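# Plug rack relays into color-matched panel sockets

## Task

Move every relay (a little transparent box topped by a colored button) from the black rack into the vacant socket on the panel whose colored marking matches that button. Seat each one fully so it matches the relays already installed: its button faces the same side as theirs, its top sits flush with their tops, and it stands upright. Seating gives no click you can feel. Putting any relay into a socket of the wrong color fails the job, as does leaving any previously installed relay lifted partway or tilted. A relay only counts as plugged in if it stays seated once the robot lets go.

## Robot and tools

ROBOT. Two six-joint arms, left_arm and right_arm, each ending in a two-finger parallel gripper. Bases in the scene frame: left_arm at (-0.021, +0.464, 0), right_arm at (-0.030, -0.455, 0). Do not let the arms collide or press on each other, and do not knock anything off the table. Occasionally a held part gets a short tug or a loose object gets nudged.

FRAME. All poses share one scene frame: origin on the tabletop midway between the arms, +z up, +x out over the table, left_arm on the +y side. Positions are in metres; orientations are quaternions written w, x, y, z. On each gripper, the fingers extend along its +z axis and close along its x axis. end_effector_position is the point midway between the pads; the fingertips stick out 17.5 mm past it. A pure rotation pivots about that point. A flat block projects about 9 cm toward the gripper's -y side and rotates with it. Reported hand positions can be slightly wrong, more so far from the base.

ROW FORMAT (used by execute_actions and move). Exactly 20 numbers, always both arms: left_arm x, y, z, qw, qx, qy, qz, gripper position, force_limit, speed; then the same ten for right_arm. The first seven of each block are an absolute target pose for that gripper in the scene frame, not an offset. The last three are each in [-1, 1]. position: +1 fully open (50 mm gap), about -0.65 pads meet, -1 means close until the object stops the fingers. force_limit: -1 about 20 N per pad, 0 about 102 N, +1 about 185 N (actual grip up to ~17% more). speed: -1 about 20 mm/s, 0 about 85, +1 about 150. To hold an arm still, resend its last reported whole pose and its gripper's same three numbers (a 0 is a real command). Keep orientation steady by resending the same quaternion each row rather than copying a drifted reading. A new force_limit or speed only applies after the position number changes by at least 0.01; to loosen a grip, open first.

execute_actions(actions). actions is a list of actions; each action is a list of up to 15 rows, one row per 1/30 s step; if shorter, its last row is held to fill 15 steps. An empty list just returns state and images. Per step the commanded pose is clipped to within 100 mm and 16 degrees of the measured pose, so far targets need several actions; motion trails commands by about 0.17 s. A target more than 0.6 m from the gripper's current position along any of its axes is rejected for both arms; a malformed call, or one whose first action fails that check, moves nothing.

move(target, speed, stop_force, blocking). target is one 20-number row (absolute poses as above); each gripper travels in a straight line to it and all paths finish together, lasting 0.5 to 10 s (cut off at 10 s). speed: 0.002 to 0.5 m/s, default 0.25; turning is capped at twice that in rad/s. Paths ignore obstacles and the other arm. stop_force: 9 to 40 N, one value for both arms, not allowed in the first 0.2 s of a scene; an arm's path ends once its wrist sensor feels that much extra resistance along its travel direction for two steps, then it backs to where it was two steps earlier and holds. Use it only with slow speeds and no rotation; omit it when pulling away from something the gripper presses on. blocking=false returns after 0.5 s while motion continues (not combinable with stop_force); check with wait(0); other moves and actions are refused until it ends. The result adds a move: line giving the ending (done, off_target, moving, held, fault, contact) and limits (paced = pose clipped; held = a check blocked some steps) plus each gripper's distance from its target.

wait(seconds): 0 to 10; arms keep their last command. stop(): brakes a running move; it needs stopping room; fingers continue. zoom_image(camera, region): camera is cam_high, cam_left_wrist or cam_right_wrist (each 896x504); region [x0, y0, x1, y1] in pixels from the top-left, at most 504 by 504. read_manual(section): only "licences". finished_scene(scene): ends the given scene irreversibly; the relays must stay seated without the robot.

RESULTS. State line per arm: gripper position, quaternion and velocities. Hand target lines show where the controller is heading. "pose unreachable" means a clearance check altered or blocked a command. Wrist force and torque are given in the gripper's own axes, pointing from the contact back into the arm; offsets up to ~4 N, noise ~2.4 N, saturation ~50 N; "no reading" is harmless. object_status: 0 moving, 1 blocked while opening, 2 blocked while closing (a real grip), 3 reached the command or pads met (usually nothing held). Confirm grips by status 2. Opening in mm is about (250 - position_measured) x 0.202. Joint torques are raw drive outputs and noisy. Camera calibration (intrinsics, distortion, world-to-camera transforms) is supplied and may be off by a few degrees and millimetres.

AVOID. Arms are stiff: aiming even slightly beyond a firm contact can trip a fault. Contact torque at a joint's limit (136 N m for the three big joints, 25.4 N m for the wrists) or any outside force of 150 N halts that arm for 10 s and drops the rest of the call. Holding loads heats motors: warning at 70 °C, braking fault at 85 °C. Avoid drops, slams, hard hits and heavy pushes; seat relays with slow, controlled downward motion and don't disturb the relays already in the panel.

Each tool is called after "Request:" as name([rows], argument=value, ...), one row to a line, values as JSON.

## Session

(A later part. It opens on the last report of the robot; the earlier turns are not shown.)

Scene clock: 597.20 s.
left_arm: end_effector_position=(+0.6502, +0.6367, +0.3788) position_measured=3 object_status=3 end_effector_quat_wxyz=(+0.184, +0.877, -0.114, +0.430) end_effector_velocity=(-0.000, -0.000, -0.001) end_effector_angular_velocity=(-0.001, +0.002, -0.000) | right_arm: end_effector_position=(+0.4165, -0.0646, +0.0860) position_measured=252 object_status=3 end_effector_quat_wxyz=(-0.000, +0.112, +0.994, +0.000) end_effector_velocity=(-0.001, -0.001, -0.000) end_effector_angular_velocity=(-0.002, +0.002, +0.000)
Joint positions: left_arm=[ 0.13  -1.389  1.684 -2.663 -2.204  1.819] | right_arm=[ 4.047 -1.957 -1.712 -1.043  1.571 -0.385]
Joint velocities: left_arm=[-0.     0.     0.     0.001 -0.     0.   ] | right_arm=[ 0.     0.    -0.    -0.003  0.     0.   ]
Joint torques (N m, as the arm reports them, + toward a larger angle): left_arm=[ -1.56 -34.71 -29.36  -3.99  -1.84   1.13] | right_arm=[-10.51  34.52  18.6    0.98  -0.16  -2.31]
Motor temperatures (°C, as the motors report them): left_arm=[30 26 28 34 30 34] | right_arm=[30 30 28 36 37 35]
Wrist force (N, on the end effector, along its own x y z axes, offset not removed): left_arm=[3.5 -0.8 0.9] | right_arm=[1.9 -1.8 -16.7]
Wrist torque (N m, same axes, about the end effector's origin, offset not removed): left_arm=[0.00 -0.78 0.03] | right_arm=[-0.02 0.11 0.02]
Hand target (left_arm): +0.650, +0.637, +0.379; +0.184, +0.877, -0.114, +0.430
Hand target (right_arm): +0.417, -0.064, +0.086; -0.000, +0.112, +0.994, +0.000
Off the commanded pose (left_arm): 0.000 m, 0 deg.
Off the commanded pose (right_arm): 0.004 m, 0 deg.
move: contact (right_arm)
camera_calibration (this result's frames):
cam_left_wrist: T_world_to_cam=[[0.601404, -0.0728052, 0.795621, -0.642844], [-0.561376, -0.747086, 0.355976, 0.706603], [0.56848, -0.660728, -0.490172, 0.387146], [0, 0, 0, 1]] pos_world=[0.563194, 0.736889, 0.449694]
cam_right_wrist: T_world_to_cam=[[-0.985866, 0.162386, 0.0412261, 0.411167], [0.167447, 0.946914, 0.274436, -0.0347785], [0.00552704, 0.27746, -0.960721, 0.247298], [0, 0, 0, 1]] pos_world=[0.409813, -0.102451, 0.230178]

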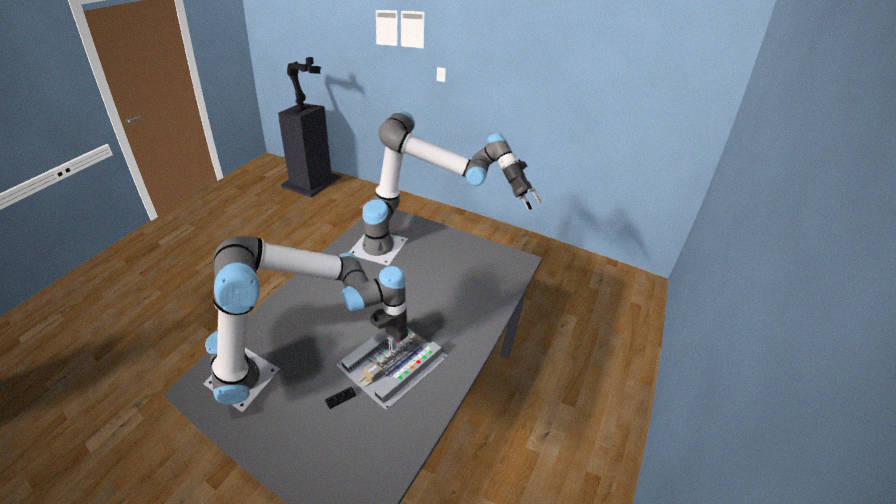

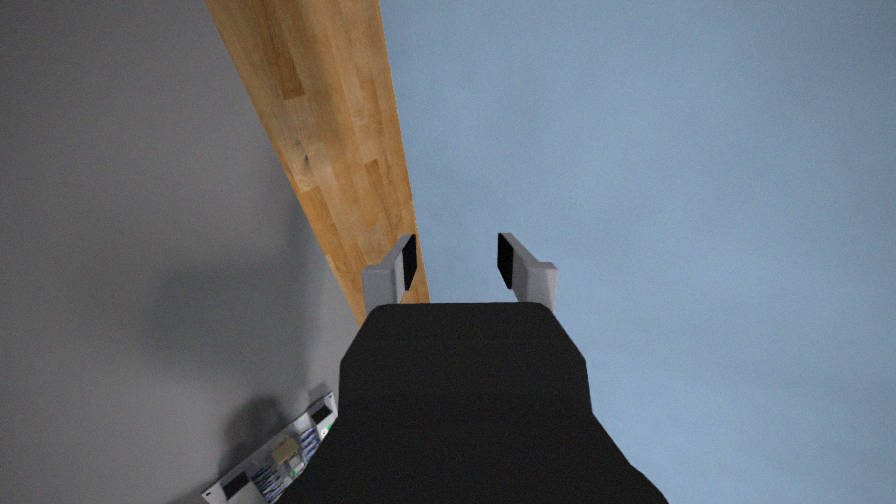

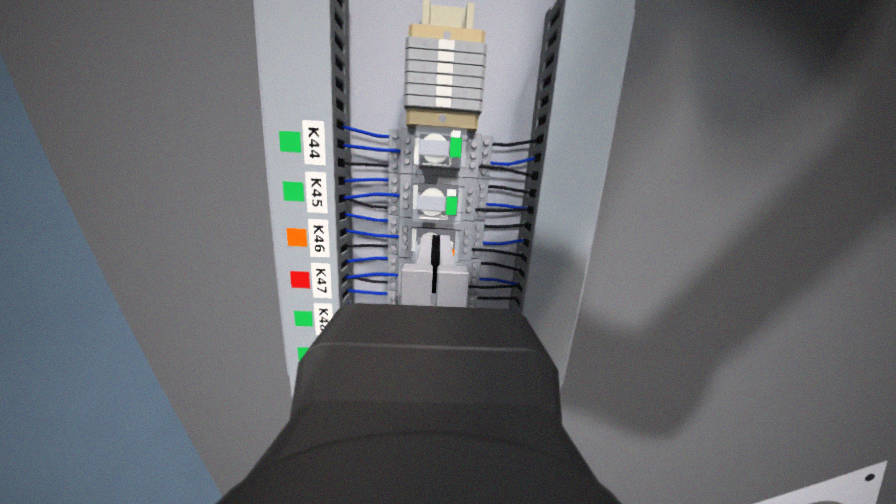

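Request:
move(target=[0.6502,0.6367,0.3788,0.184,0.877,-0.114,0.430,1,0,0,0.4165,-0.0647,0.082,0,0.1123,0.9937,0,-1,-0.4,1], speed=0.002, stop_force=30)

Request:
wait(seconds=1)

Scene clock: 602.20 s.
left_arm: end_effector_position=(+0.6502, +0.6367, +0.3788) position_measured=3 object_status=3 end_effector_quat_wxyz=(+0.184, +0.877, -0.114, +0.430) end_effector_velocity=(+0.000, +0.000, +0.000) end_effector_angular_velocity=(-0.000, -0.000, +0.000) | right_arm: end_effector_position=(+0.4165, -0.0645, +0.0851) position_measured=252 object_status=3 end_effector_quat_wxyz=(+0.000, +0.112, +0.994, +0.000) end_effector_velocity=(-0.001, -0.001, -0.000) end_effector_angular_velocity=(-0.003, +0.002, +0.000)
Joint positions: left_arm=[ 0.13  -1.389  1.684 -2.663 -2.204  1.819] | right_arm=[ 4.047 -1.958 -1.714 -1.04   1.571 -0.385]
Joint velocities: left_arm=[ 0.    -0.    -0.001  0.    -0.    -0.   ] | right_arm=[ 0.    -0.    -0.    -0.003  0.     0.   ]
Joint torques (N m, as the arm reports them, + toward a larger angle): left_arm=[ -1.51 -34.69 -30.41  -4.04  -1.97   1.  ] | right_arm=[-9.17 16.59  4.91 -0.33 -0.75 -1.28]
Motor temperatures (°C, as the motors report them): left_arm=[30 26 28 34 30 34] | right_arm=[30 30 28 36 37 35]
Wrist force (N, on the end effector, along its own x y z axes, offset not removed): left_arm=[3.0 0.1 0.5] | right_arm=[6.2 -4.0 -46.2]
Wrist torque (N m, same axes, about the end effector's origin, offset not removed): left_arm=[0.09 -0.67 0.08] | right_arm=[0.19 0.23 -0.07]
Hand target (left_arm): +0.650, +0.637, +0.379; +0.184, +0.877, -0.114, +0.430
Hand target (right_arm): +0.417, -0.064, +0.085; +0.000, +0.112, +0.994, +0.000
Off the commanded pose (left_arm): 0.000 m, 0 deg.
Off the commanded pose (right_arm): 0.003 m, 0 deg.
move: contact (right_arm)
camera_calibration (this result's frames):
cam_left_wrist: T_world_to_cam=[[0.601404, -0.0728047, 0.795621, -0.642844], [-0.561376, -0.747086, 0.355977, 0.706603], [0.568481, -0.660728, -0.490172, 0.387146], [0, 0, 0, 1]] pos_world=[0.563194, 0.736889, 0.449694]
cam_right_wrist: T_world_to_cam=[[-0.985875, 0.162373, 0.0410506, 0.411251], [0.167383, 0.946823, 0.274791, -0.0346046], [0.00575085, 0.277781, -0.960627, 0.246354], [0, 0, 0, 1]] pos_world=[0.409818, -0.102444, 0.229282]

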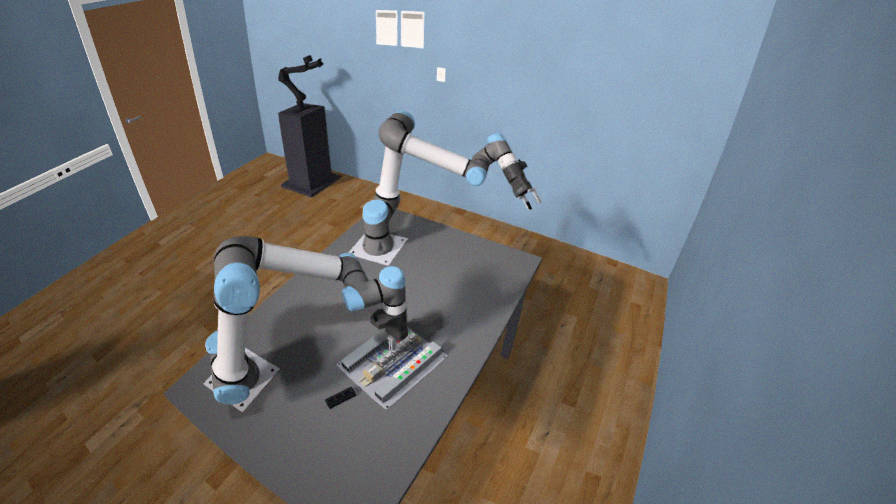

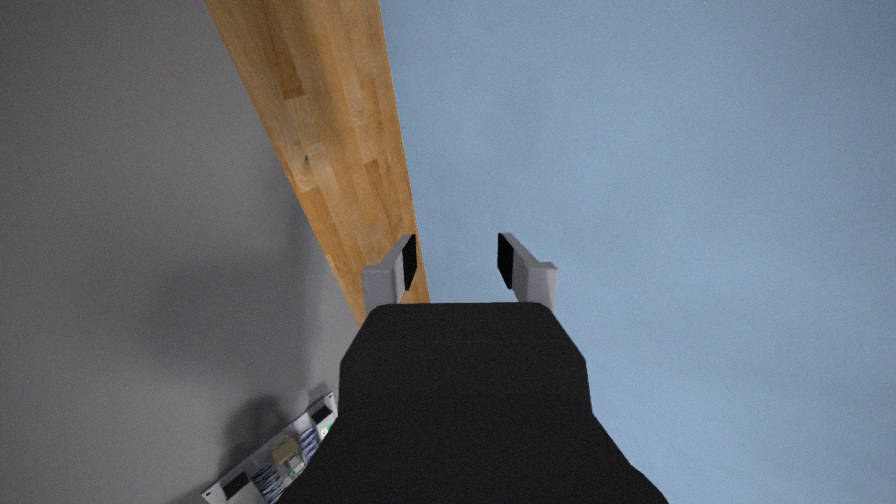

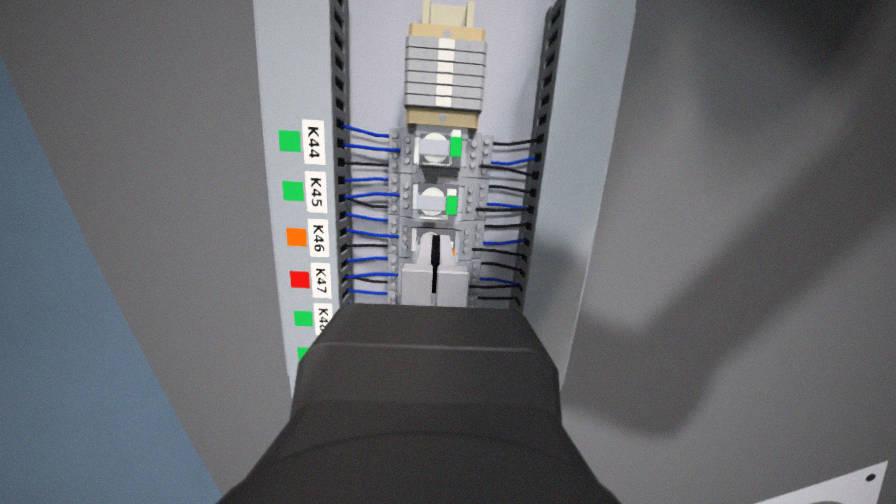

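Scene clock: 603.20 s.
left_arm: end_effector_position=(+0.6502, +0.6367, +0.3788) position_measured=3 object_status=3 end_effector_quat_wxyz=(+0.184, +0.877, -0.114, +0.430) end_effector_velocity=(+0.000, -0.000, +0.001) end_effector_angular_velocity=(-0.000, -0.001, -0.001) | right_arm: end_effector_position=(+0.4165, -0.0645, +0.0853) position_measured=252 object_status=3 end_effector_quat_wxyz=(+0.000, +0.112, +0.994, +0.000) end_effector_velocity=(-0.000, +0.000, +0.000) end_effector_angular_velocity=(+0.001, -0.001, +0.000)
Joint positions: left_arm=[ 0.13  -1.389  1.684 -2.663 -2.204  1.819] | right_arm=[ 4.047 -1.958 -1.713 -1.041  1.571 -0.385]
Joint velocities: left_arm=[-0.    -0.    -0.001 -0.    -0.001  0.   ] | right_arm=[ 0.     0.001 -0.     0.001  0.     0.   ]
Joint torques (N m, as the arm reports them, + toward a larger angle): left_arm=[ -0.39 -34.28 -30.84  -4.16  -2.09   1.16] | right_arm=[-9.83 28.81 20.13  0.97 -0.86 -1.29]
Motor temperatures (°C, as the motors report them): left_arm=[30 26 28 34 30 34] | right_arm=[30 30 28 36 37 35]
Wrist force (N, on the end effector, along its own x y z axes, offset not removed): left_arm=[1.9 0.0 1.0] | right_arm=[7.4 -3.2 -41.5]
Wrist torque (N m, same axes, about the end effector's origin, offset not removed): left_arm=[0.06 -0.51 0.07] | right_arm=[0.31 -0.10 -0.08]
Hand target (left_arm): +0.650, +0.637, +0.379; +0.184, +0.877, -0.114, +0.430
Hand target (right_arm): +0.417, -0.064, +0.085; +0.000, +0.112, +0.994, +0.000
Off the commanded pose (left_arm): 0.000 m, 0 deg.
Off the commanded pose (right_arm): 0.003 m, 0 deg.
wait: 1.00 s; at rest by 0.17 s
camera_calibration (this result's frames):
cam_left_wrist: T_world_to_cam=[[0.601404, -0.072805, 0.795621, -0.642844], [-0.561376, -0.747086, 0.355976, 0.706603], [0.56848, -0.660728, -0.490172, 0.387146], [0, 0, 0, 1]] pos_world=[0.563194, 0.736889, 0.449694]
cam_right_wrist: T_world_to_cam=[[-0.985877, 0.16237, 0.0410187, 0.411258], [0.167371, 0.946806, 0.274856, -0.0346793], [0.00579149, 0.277839, -0.96061, 0.246512], [0, 0, 0, 1]] pos_world=[0.409826, -0.102432, 0.229464]

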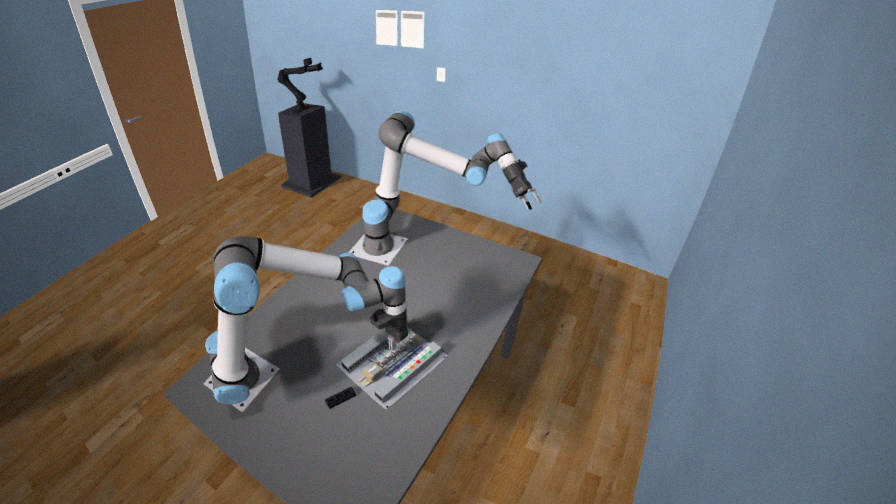

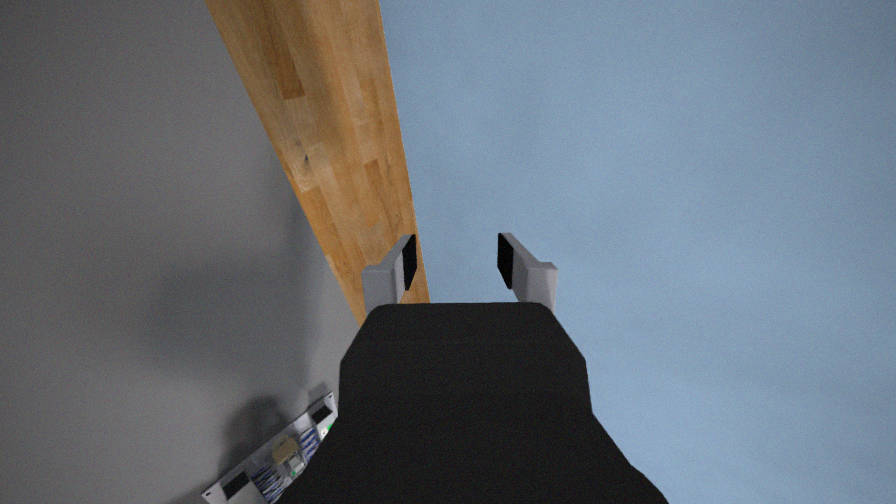

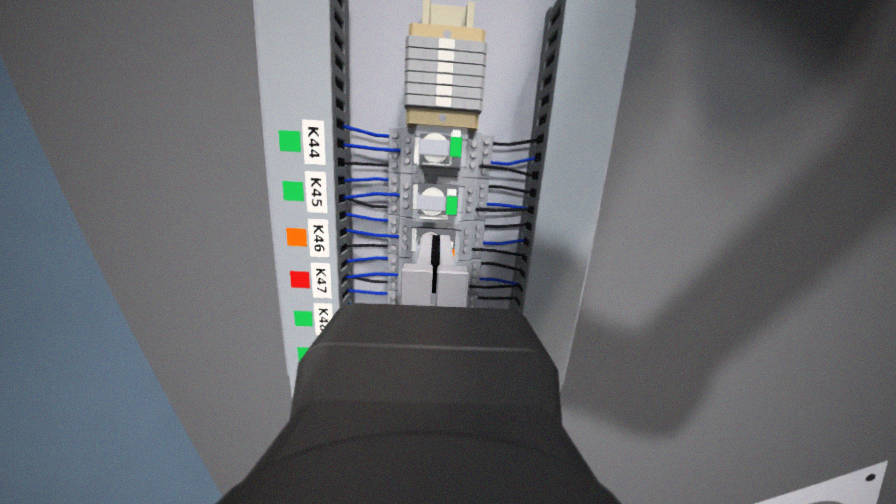

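Request:
move(target=[0.6502,0.6367,0.3788,0.184,0.877,-0.114,0.430,1,0,0,0.4165,-0.0647,0.0842,0,0.1123,0.9937,0,-1,-0.4,1], speed=0.002)

Request:
move(target=[0.6502,0.6367,0.3788,0.184,0.877,-0.114,0.430,1,0,0,0.4165,-0.0647,0.088,0,0.1123,0.9937,0,-1,-0.4,1], speed=0.01)

Request:
move(target=[0.6502,0.6367,0.3788,0.184,0.877,-0.114,0.430,1,0,0,0.4165,-0.0647,0.082,0,0.1123,0.9937,0,-1,-0.4,1], speed=0.003, stop_force=12)

Scene clock: 608.70 s.
left_arm: end_effector_position=(+0.6502, +0.6367, +0.3788) position_measured=3 object_status=3 end_effector_quat_wxyz=(+0.184, +0.877, -0.114, +0.430) end_effector_velocity=(-0.000, -0.000, -0.001) end_effector_angular_velocity=(-0.001, +0.002, -0.001) | right_arm: end_effector_position=(+0.4165, -0.0646, +0.0844) position_measured=252 object_status=3 end_effector_quat_wxyz=(+0.000, +0.112, +0.994, +0.000) end_effector_velocity=(-0.000, -0.000, -0.001) end_effector_angular_velocity=(-0.001, +0.001, +0.000)
Joint positions: left_arm=[ 0.13  -1.389  1.684 -2.663 -2.204  1.819] | right_arm=[ 4.047 -1.959 -1.715 -1.039  1.571 -0.385]
Joint velocities: left_arm=[-0.    -0.     0.     0.002 -0.001  0.   ] | right_arm=[-0.    -0.001 -0.001  0.    -0.    -0.   ]
Joint torques (N m, as the arm reports them, + toward a larger angle): left_arm=[ -1.36 -35.22 -29.87  -3.95  -2.29   1.09] | right_arm=[-12.88 -13.6  -14.81   1.92  -3.07  -2.58]
Motor temperatures (°C, as the motors report them): left_arm=[30 26 28 34 30 34] | right_arm=[30 30 28 36 37 35]
Wrist force (N, on the end effector, along its own x y z axes, offset not removed): left_arm=[3.9 1.0 0.4] | right_arm=[9.0 -6.0 -50.0]
Wrist torque (N m, same axes, about the end effector's origin, offset not removed): left_arm=[0.29 -0.83 0.01] | right_arm=[0.63 0.39 -0.06]
Hand target (left_arm): +0.650, +0.637, +0.379; +0.184, +0.877, -0.114, +0.430
Hand target (right_arm): +0.416, -0.065, +0.084; -0.000, +0.112, +0.994, -0.000
Off the commanded pose (left_arm): 0.000 m, 0 deg.
Off the commanded pose (right_arm): 0.000 m, 0 deg.
move: done
camera_calibration (this result's frames):
cam_left_wrist: T_world_to_cam=[[0.601404, -0.0728048, 0.795621, -0.642844], [-0.561376, -0.747086, 0.355977, 0.706603], [0.56848, -0.660728, -0.490172, 0.387146], [0, 0, 0, 1]] pos_world=[0.563194, 0.736889, 0.449694]
cam_right_wrist: T_world_to_cam=[[-0.985874, 0.162369, 0.0410867, 0.411298], [0.16739, 0.946843, 0.274716, -0.0342628], [0.00570271, 0.277712, -0.960647, 0.245668], [0, 0, 0, 1]] pos_world=[0.409822, -0.102566, 0.228514]

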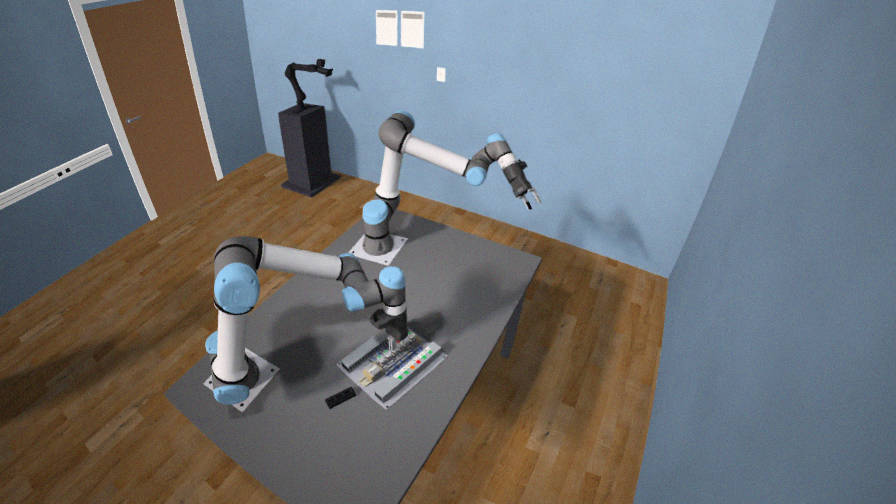

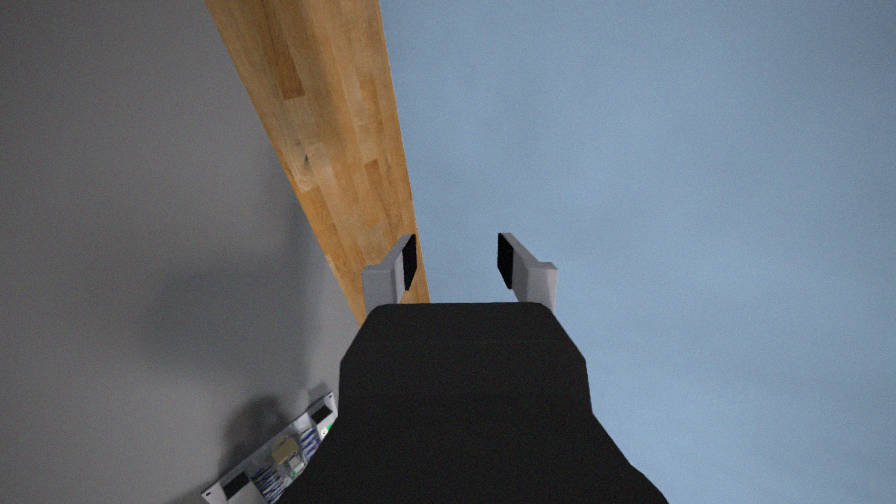

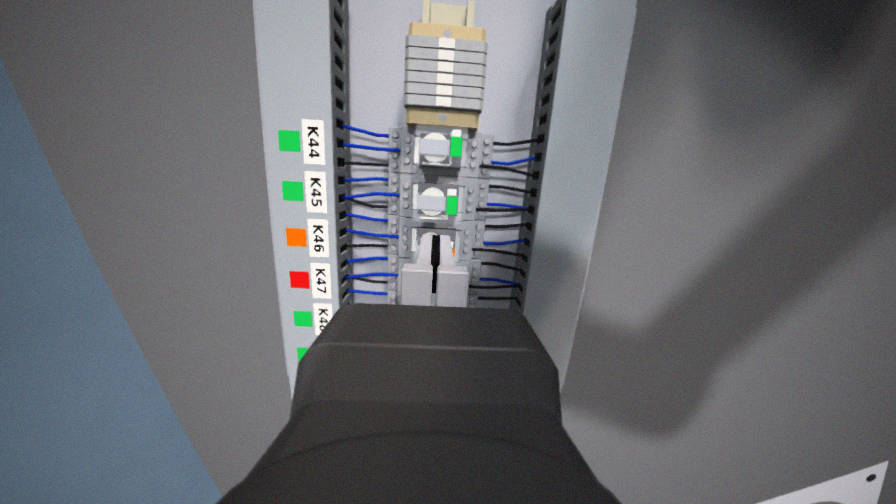

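Scene clock: 609.40 s.
left_arm: end_effector_position=(+0.6502, +0.6367, +0.3788) position_measured=3 object_status=3 end_effector_quat_wxyz=(+0.184, +0.877, -0.114, +0.430) end_effector_velocity=(-0.000, -0.000, -0.001) end_effector_angular_velocity=(-0.000, +0.002, -0.000) | right_arm: end_effector_position=(+0.4165, -0.0648, +0.0876) position_measured=252 object_status=3 end_effector_quat_wxyz=(-0.000, +0.112, +0.994, -0.000) end_effector_velocity=(-0.000, -0.000, +0.002) end_effector_angular_velocity=(-0.000, +0.000, +0.000)
Joint positions: left_arm=[ 0.13  -1.389  1.684 -2.663 -2.204  1.819] | right_arm=[ 4.047 -1.955 -1.711 -1.047  1.571 -0.385]
Joint velocities: left_arm=[-0.001 -0.     0.001  0.001  0.    -0.   ] | right_arm=[ 0.     0.003  0.002 -0.006  0.     0.   ]
Joint torques (N m, as the arm reports them, + toward a larger angle): left_arm=[ -0.37 -35.27 -30.52  -4.18  -2.07   0.9 ] | right_arm=[-10.24  53.09  33.58   1.92  -0.79  -2.29]
Motor temperatures (°C, as the motors report them): left_arm=[30 26 28 34 30 34] | right_arm=[30 30 28 36 37 35]
Wrist force (N, on the end effector, along its own x y z axes, offset not removed): left_arm=[3.7 0.1 0.5] | right_arm=[0.7 0.9 0.9]
Wrist torque (N m, same axes, about the end effector's origin, offset not removed): left_arm=[0.16 -0.86 0.11] | right_arm=[0.27 -0.11 0.01]
Hand target (left_arm): +0.650, +0.637, +0.379; +0.184, +0.877, -0.114, +0.430
Hand target (right_arm): +0.417, -0.065, +0.088; +0.000, +0.112, +0.994, +0.000
Off the commanded pose (left_arm): 0.000 m, 0 deg.
Off the commanded pose (right_arm): 0.000 m, 0 deg.
move: done
camera_calibration (this result's frames):
cam_left_wrist: T_world_to_cam=[[0.601404, -0.0728049, 0.795621, -0.642844], [-0.561376, -0.747086, 0.355976, 0.706603], [0.56848, -0.660728, -0.490172, 0.387146], [0, 0, 0, 1]] pos_world=[0.563194, 0.736889, 0.449694]
cam_right_wrist: T_world_to_cam=[[-0.985862, 0.162421, 0.0411844, 0.41117], [0.16747, 0.947007, 0.274102, -0.0350033], [0.00551797, 0.277124, -0.960818, 0.248904], [0, 0, 0, 1]] pos_world=[0.409845, -0.102611, 0.231812]

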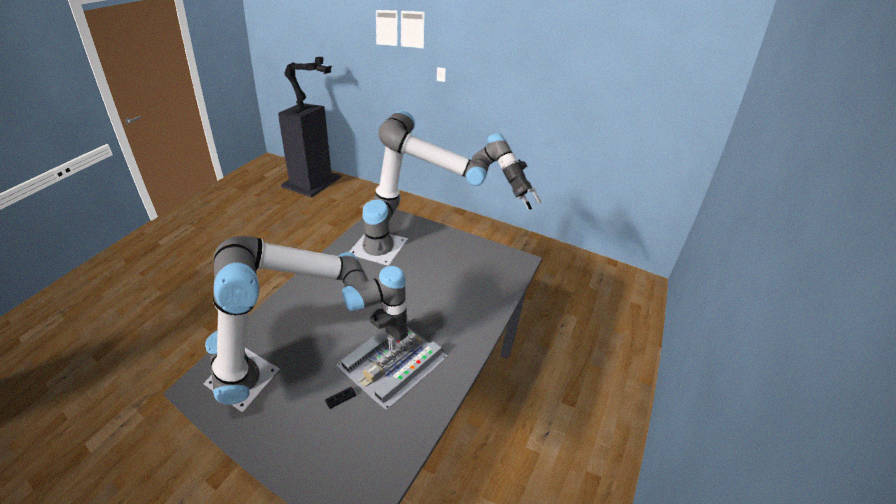

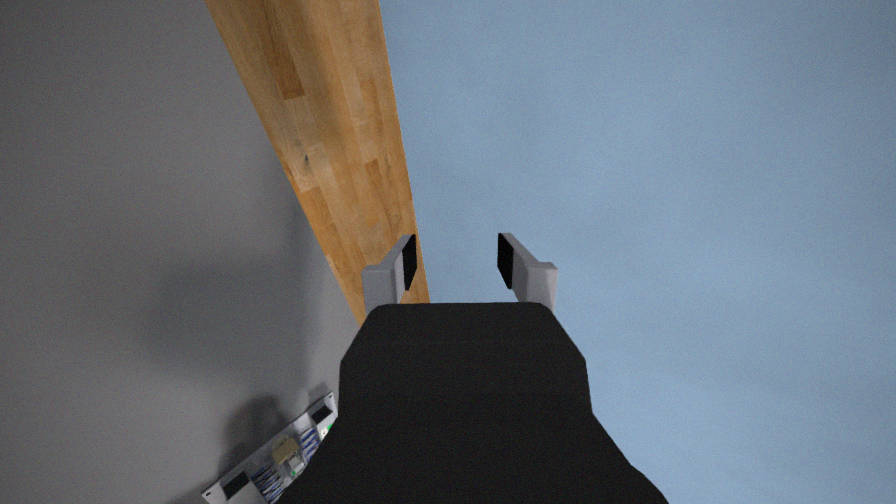

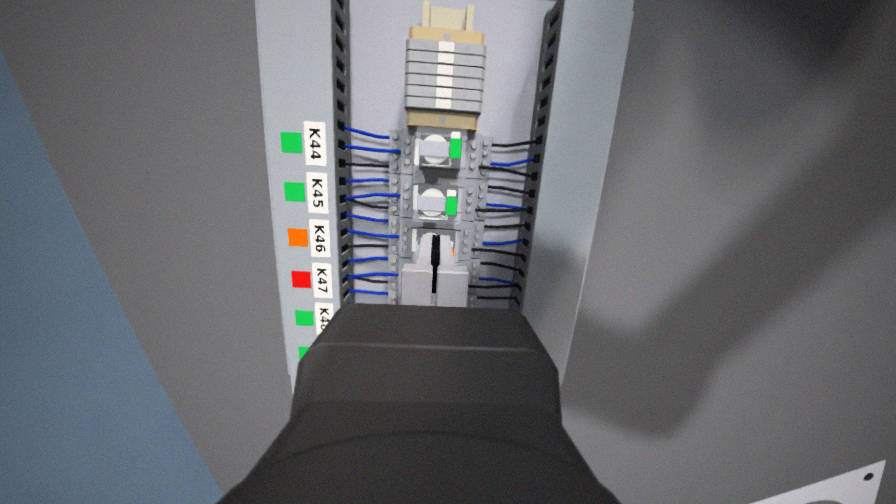

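Scene clock: 610.33 s.
left_arm: end_effector_position=(+0.6502, +0.6367, +0.3788) position_measured=3 object_status=3 end_effector_quat_wxyz=(+0.184, +0.877, -0.114, +0.430) end_effector_velocity=(-0.000, +0.000, -0.001) end_effector_angular_velocity=(-0.000, +0.004, +0.001) | right_arm: end_effector_position=(+0.4165, -0.0648, +0.0859) position_measured=252 object_status=3 end_effector_quat_wxyz=(-0.000, +0.112, +0.994, -0.000) end_effector_velocity=(-0.001, -0.001, -0.001) end_effector_angular_velocity=(-0.005, +0.004, -0.000)
Joint positions: left_arm=[ 0.13  -1.389  1.684 -2.663 -2.204  1.819] | right_arm=[ 4.047 -1.957 -1.713 -1.043  1.571 -0.385]
Joint velocities: left_arm=[ 0.    -0.     0.001  0.003  0.001  0.   ] | right_arm=[-0.    -0.001 -0.    -0.005  0.     0.   ]
Joint torques (N m, as the arm reports them, + toward a larger angle): left_arm=[ -1.47 -34.6  -30.17  -4.04  -2.16   1.14] | right_arm=[-10.56  34.2   17.96   0.53  -0.27  -2.19]
Motor temperatures (°C, as the motors report them): left_arm=[30 26 28 34 30 34] | right_arm=[30 30 28 36 37 35]
Wrist force (N, on the end effector, along its own x y z axes, offset not removed): left_arm=[1.8 -0.7 1.0] | right_arm=[3.1 -1.2 -19.2]
Wrist torque (N m, same axes, about the end effector's origin, offset not removed): left_arm=[-0.05 -0.44 0.01] | right_arm=[0.09 -0.16 0.00]
Hand target (left_arm): +0.650, +0.637, +0.379; +0.184, +0.877, -0.114, +0.430
Hand target (right_arm): +0.417, -0.065, +0.086; +0.000, +0.112, +0.994, -0.000
Off the commanded pose (left_arm): 0.000 m, 0 deg.
Off the commanded pose (right_arm): 0.004 m, 0 deg.
move: contact (right_arm)
camera_calibration (this result's frames):
cam_left_wrist: T_world_to_cam=[[0.601404, -0.0728053, 0.795621, -0.642844], [-0.561376, -0.747086, 0.355976, 0.706603], [0.56848, -0.660728, -0.490172, 0.387146], [0, 0, 0, 1]] pos_world=[0.563194, 0.736889, 0.449694]
cam_right_wrist: T_world_to_cam=[[-0.985864, 0.162417, 0.0411346, 0.411247], [0.167452, 0.946981, 0.274203, -0.0345327], [0.00558149, 0.277215, -0.960792, 0.247221], [0, 0, 0, 1]] pos_world=[0.409836, -0.102625, 0.23008]

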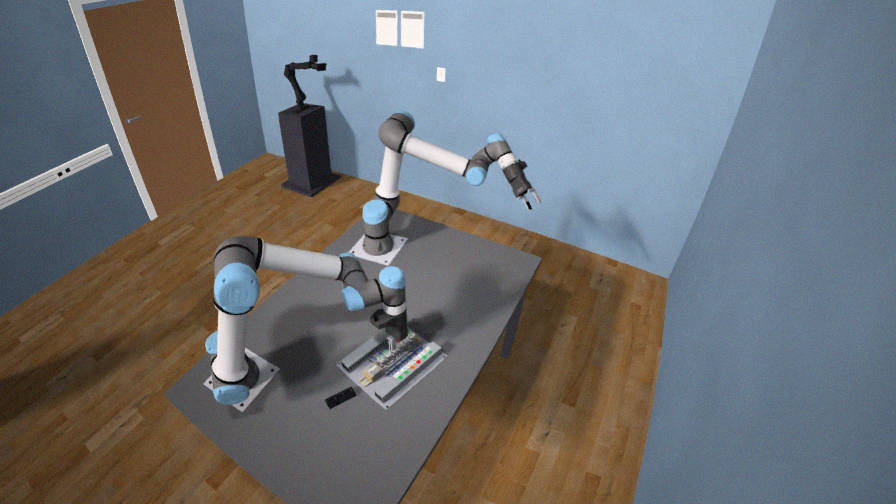

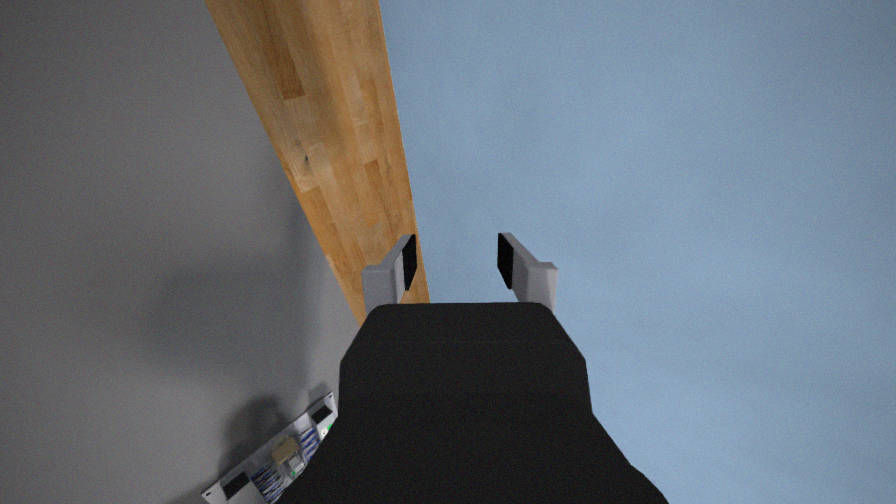

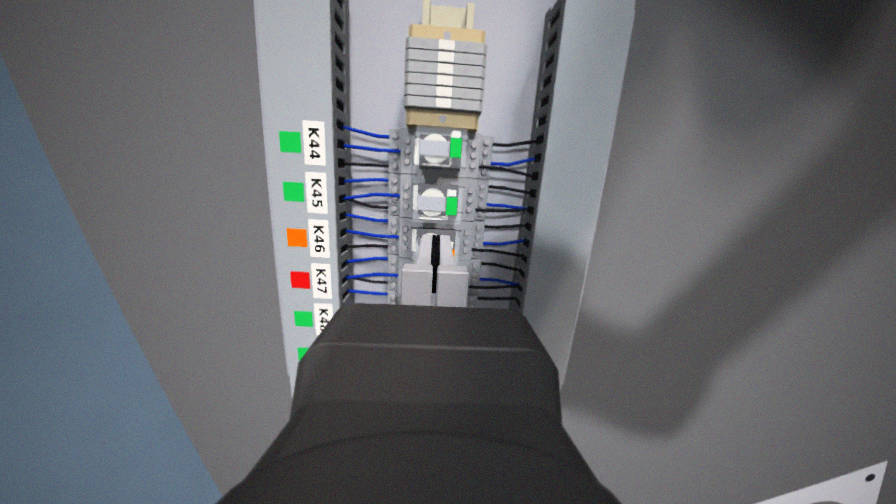

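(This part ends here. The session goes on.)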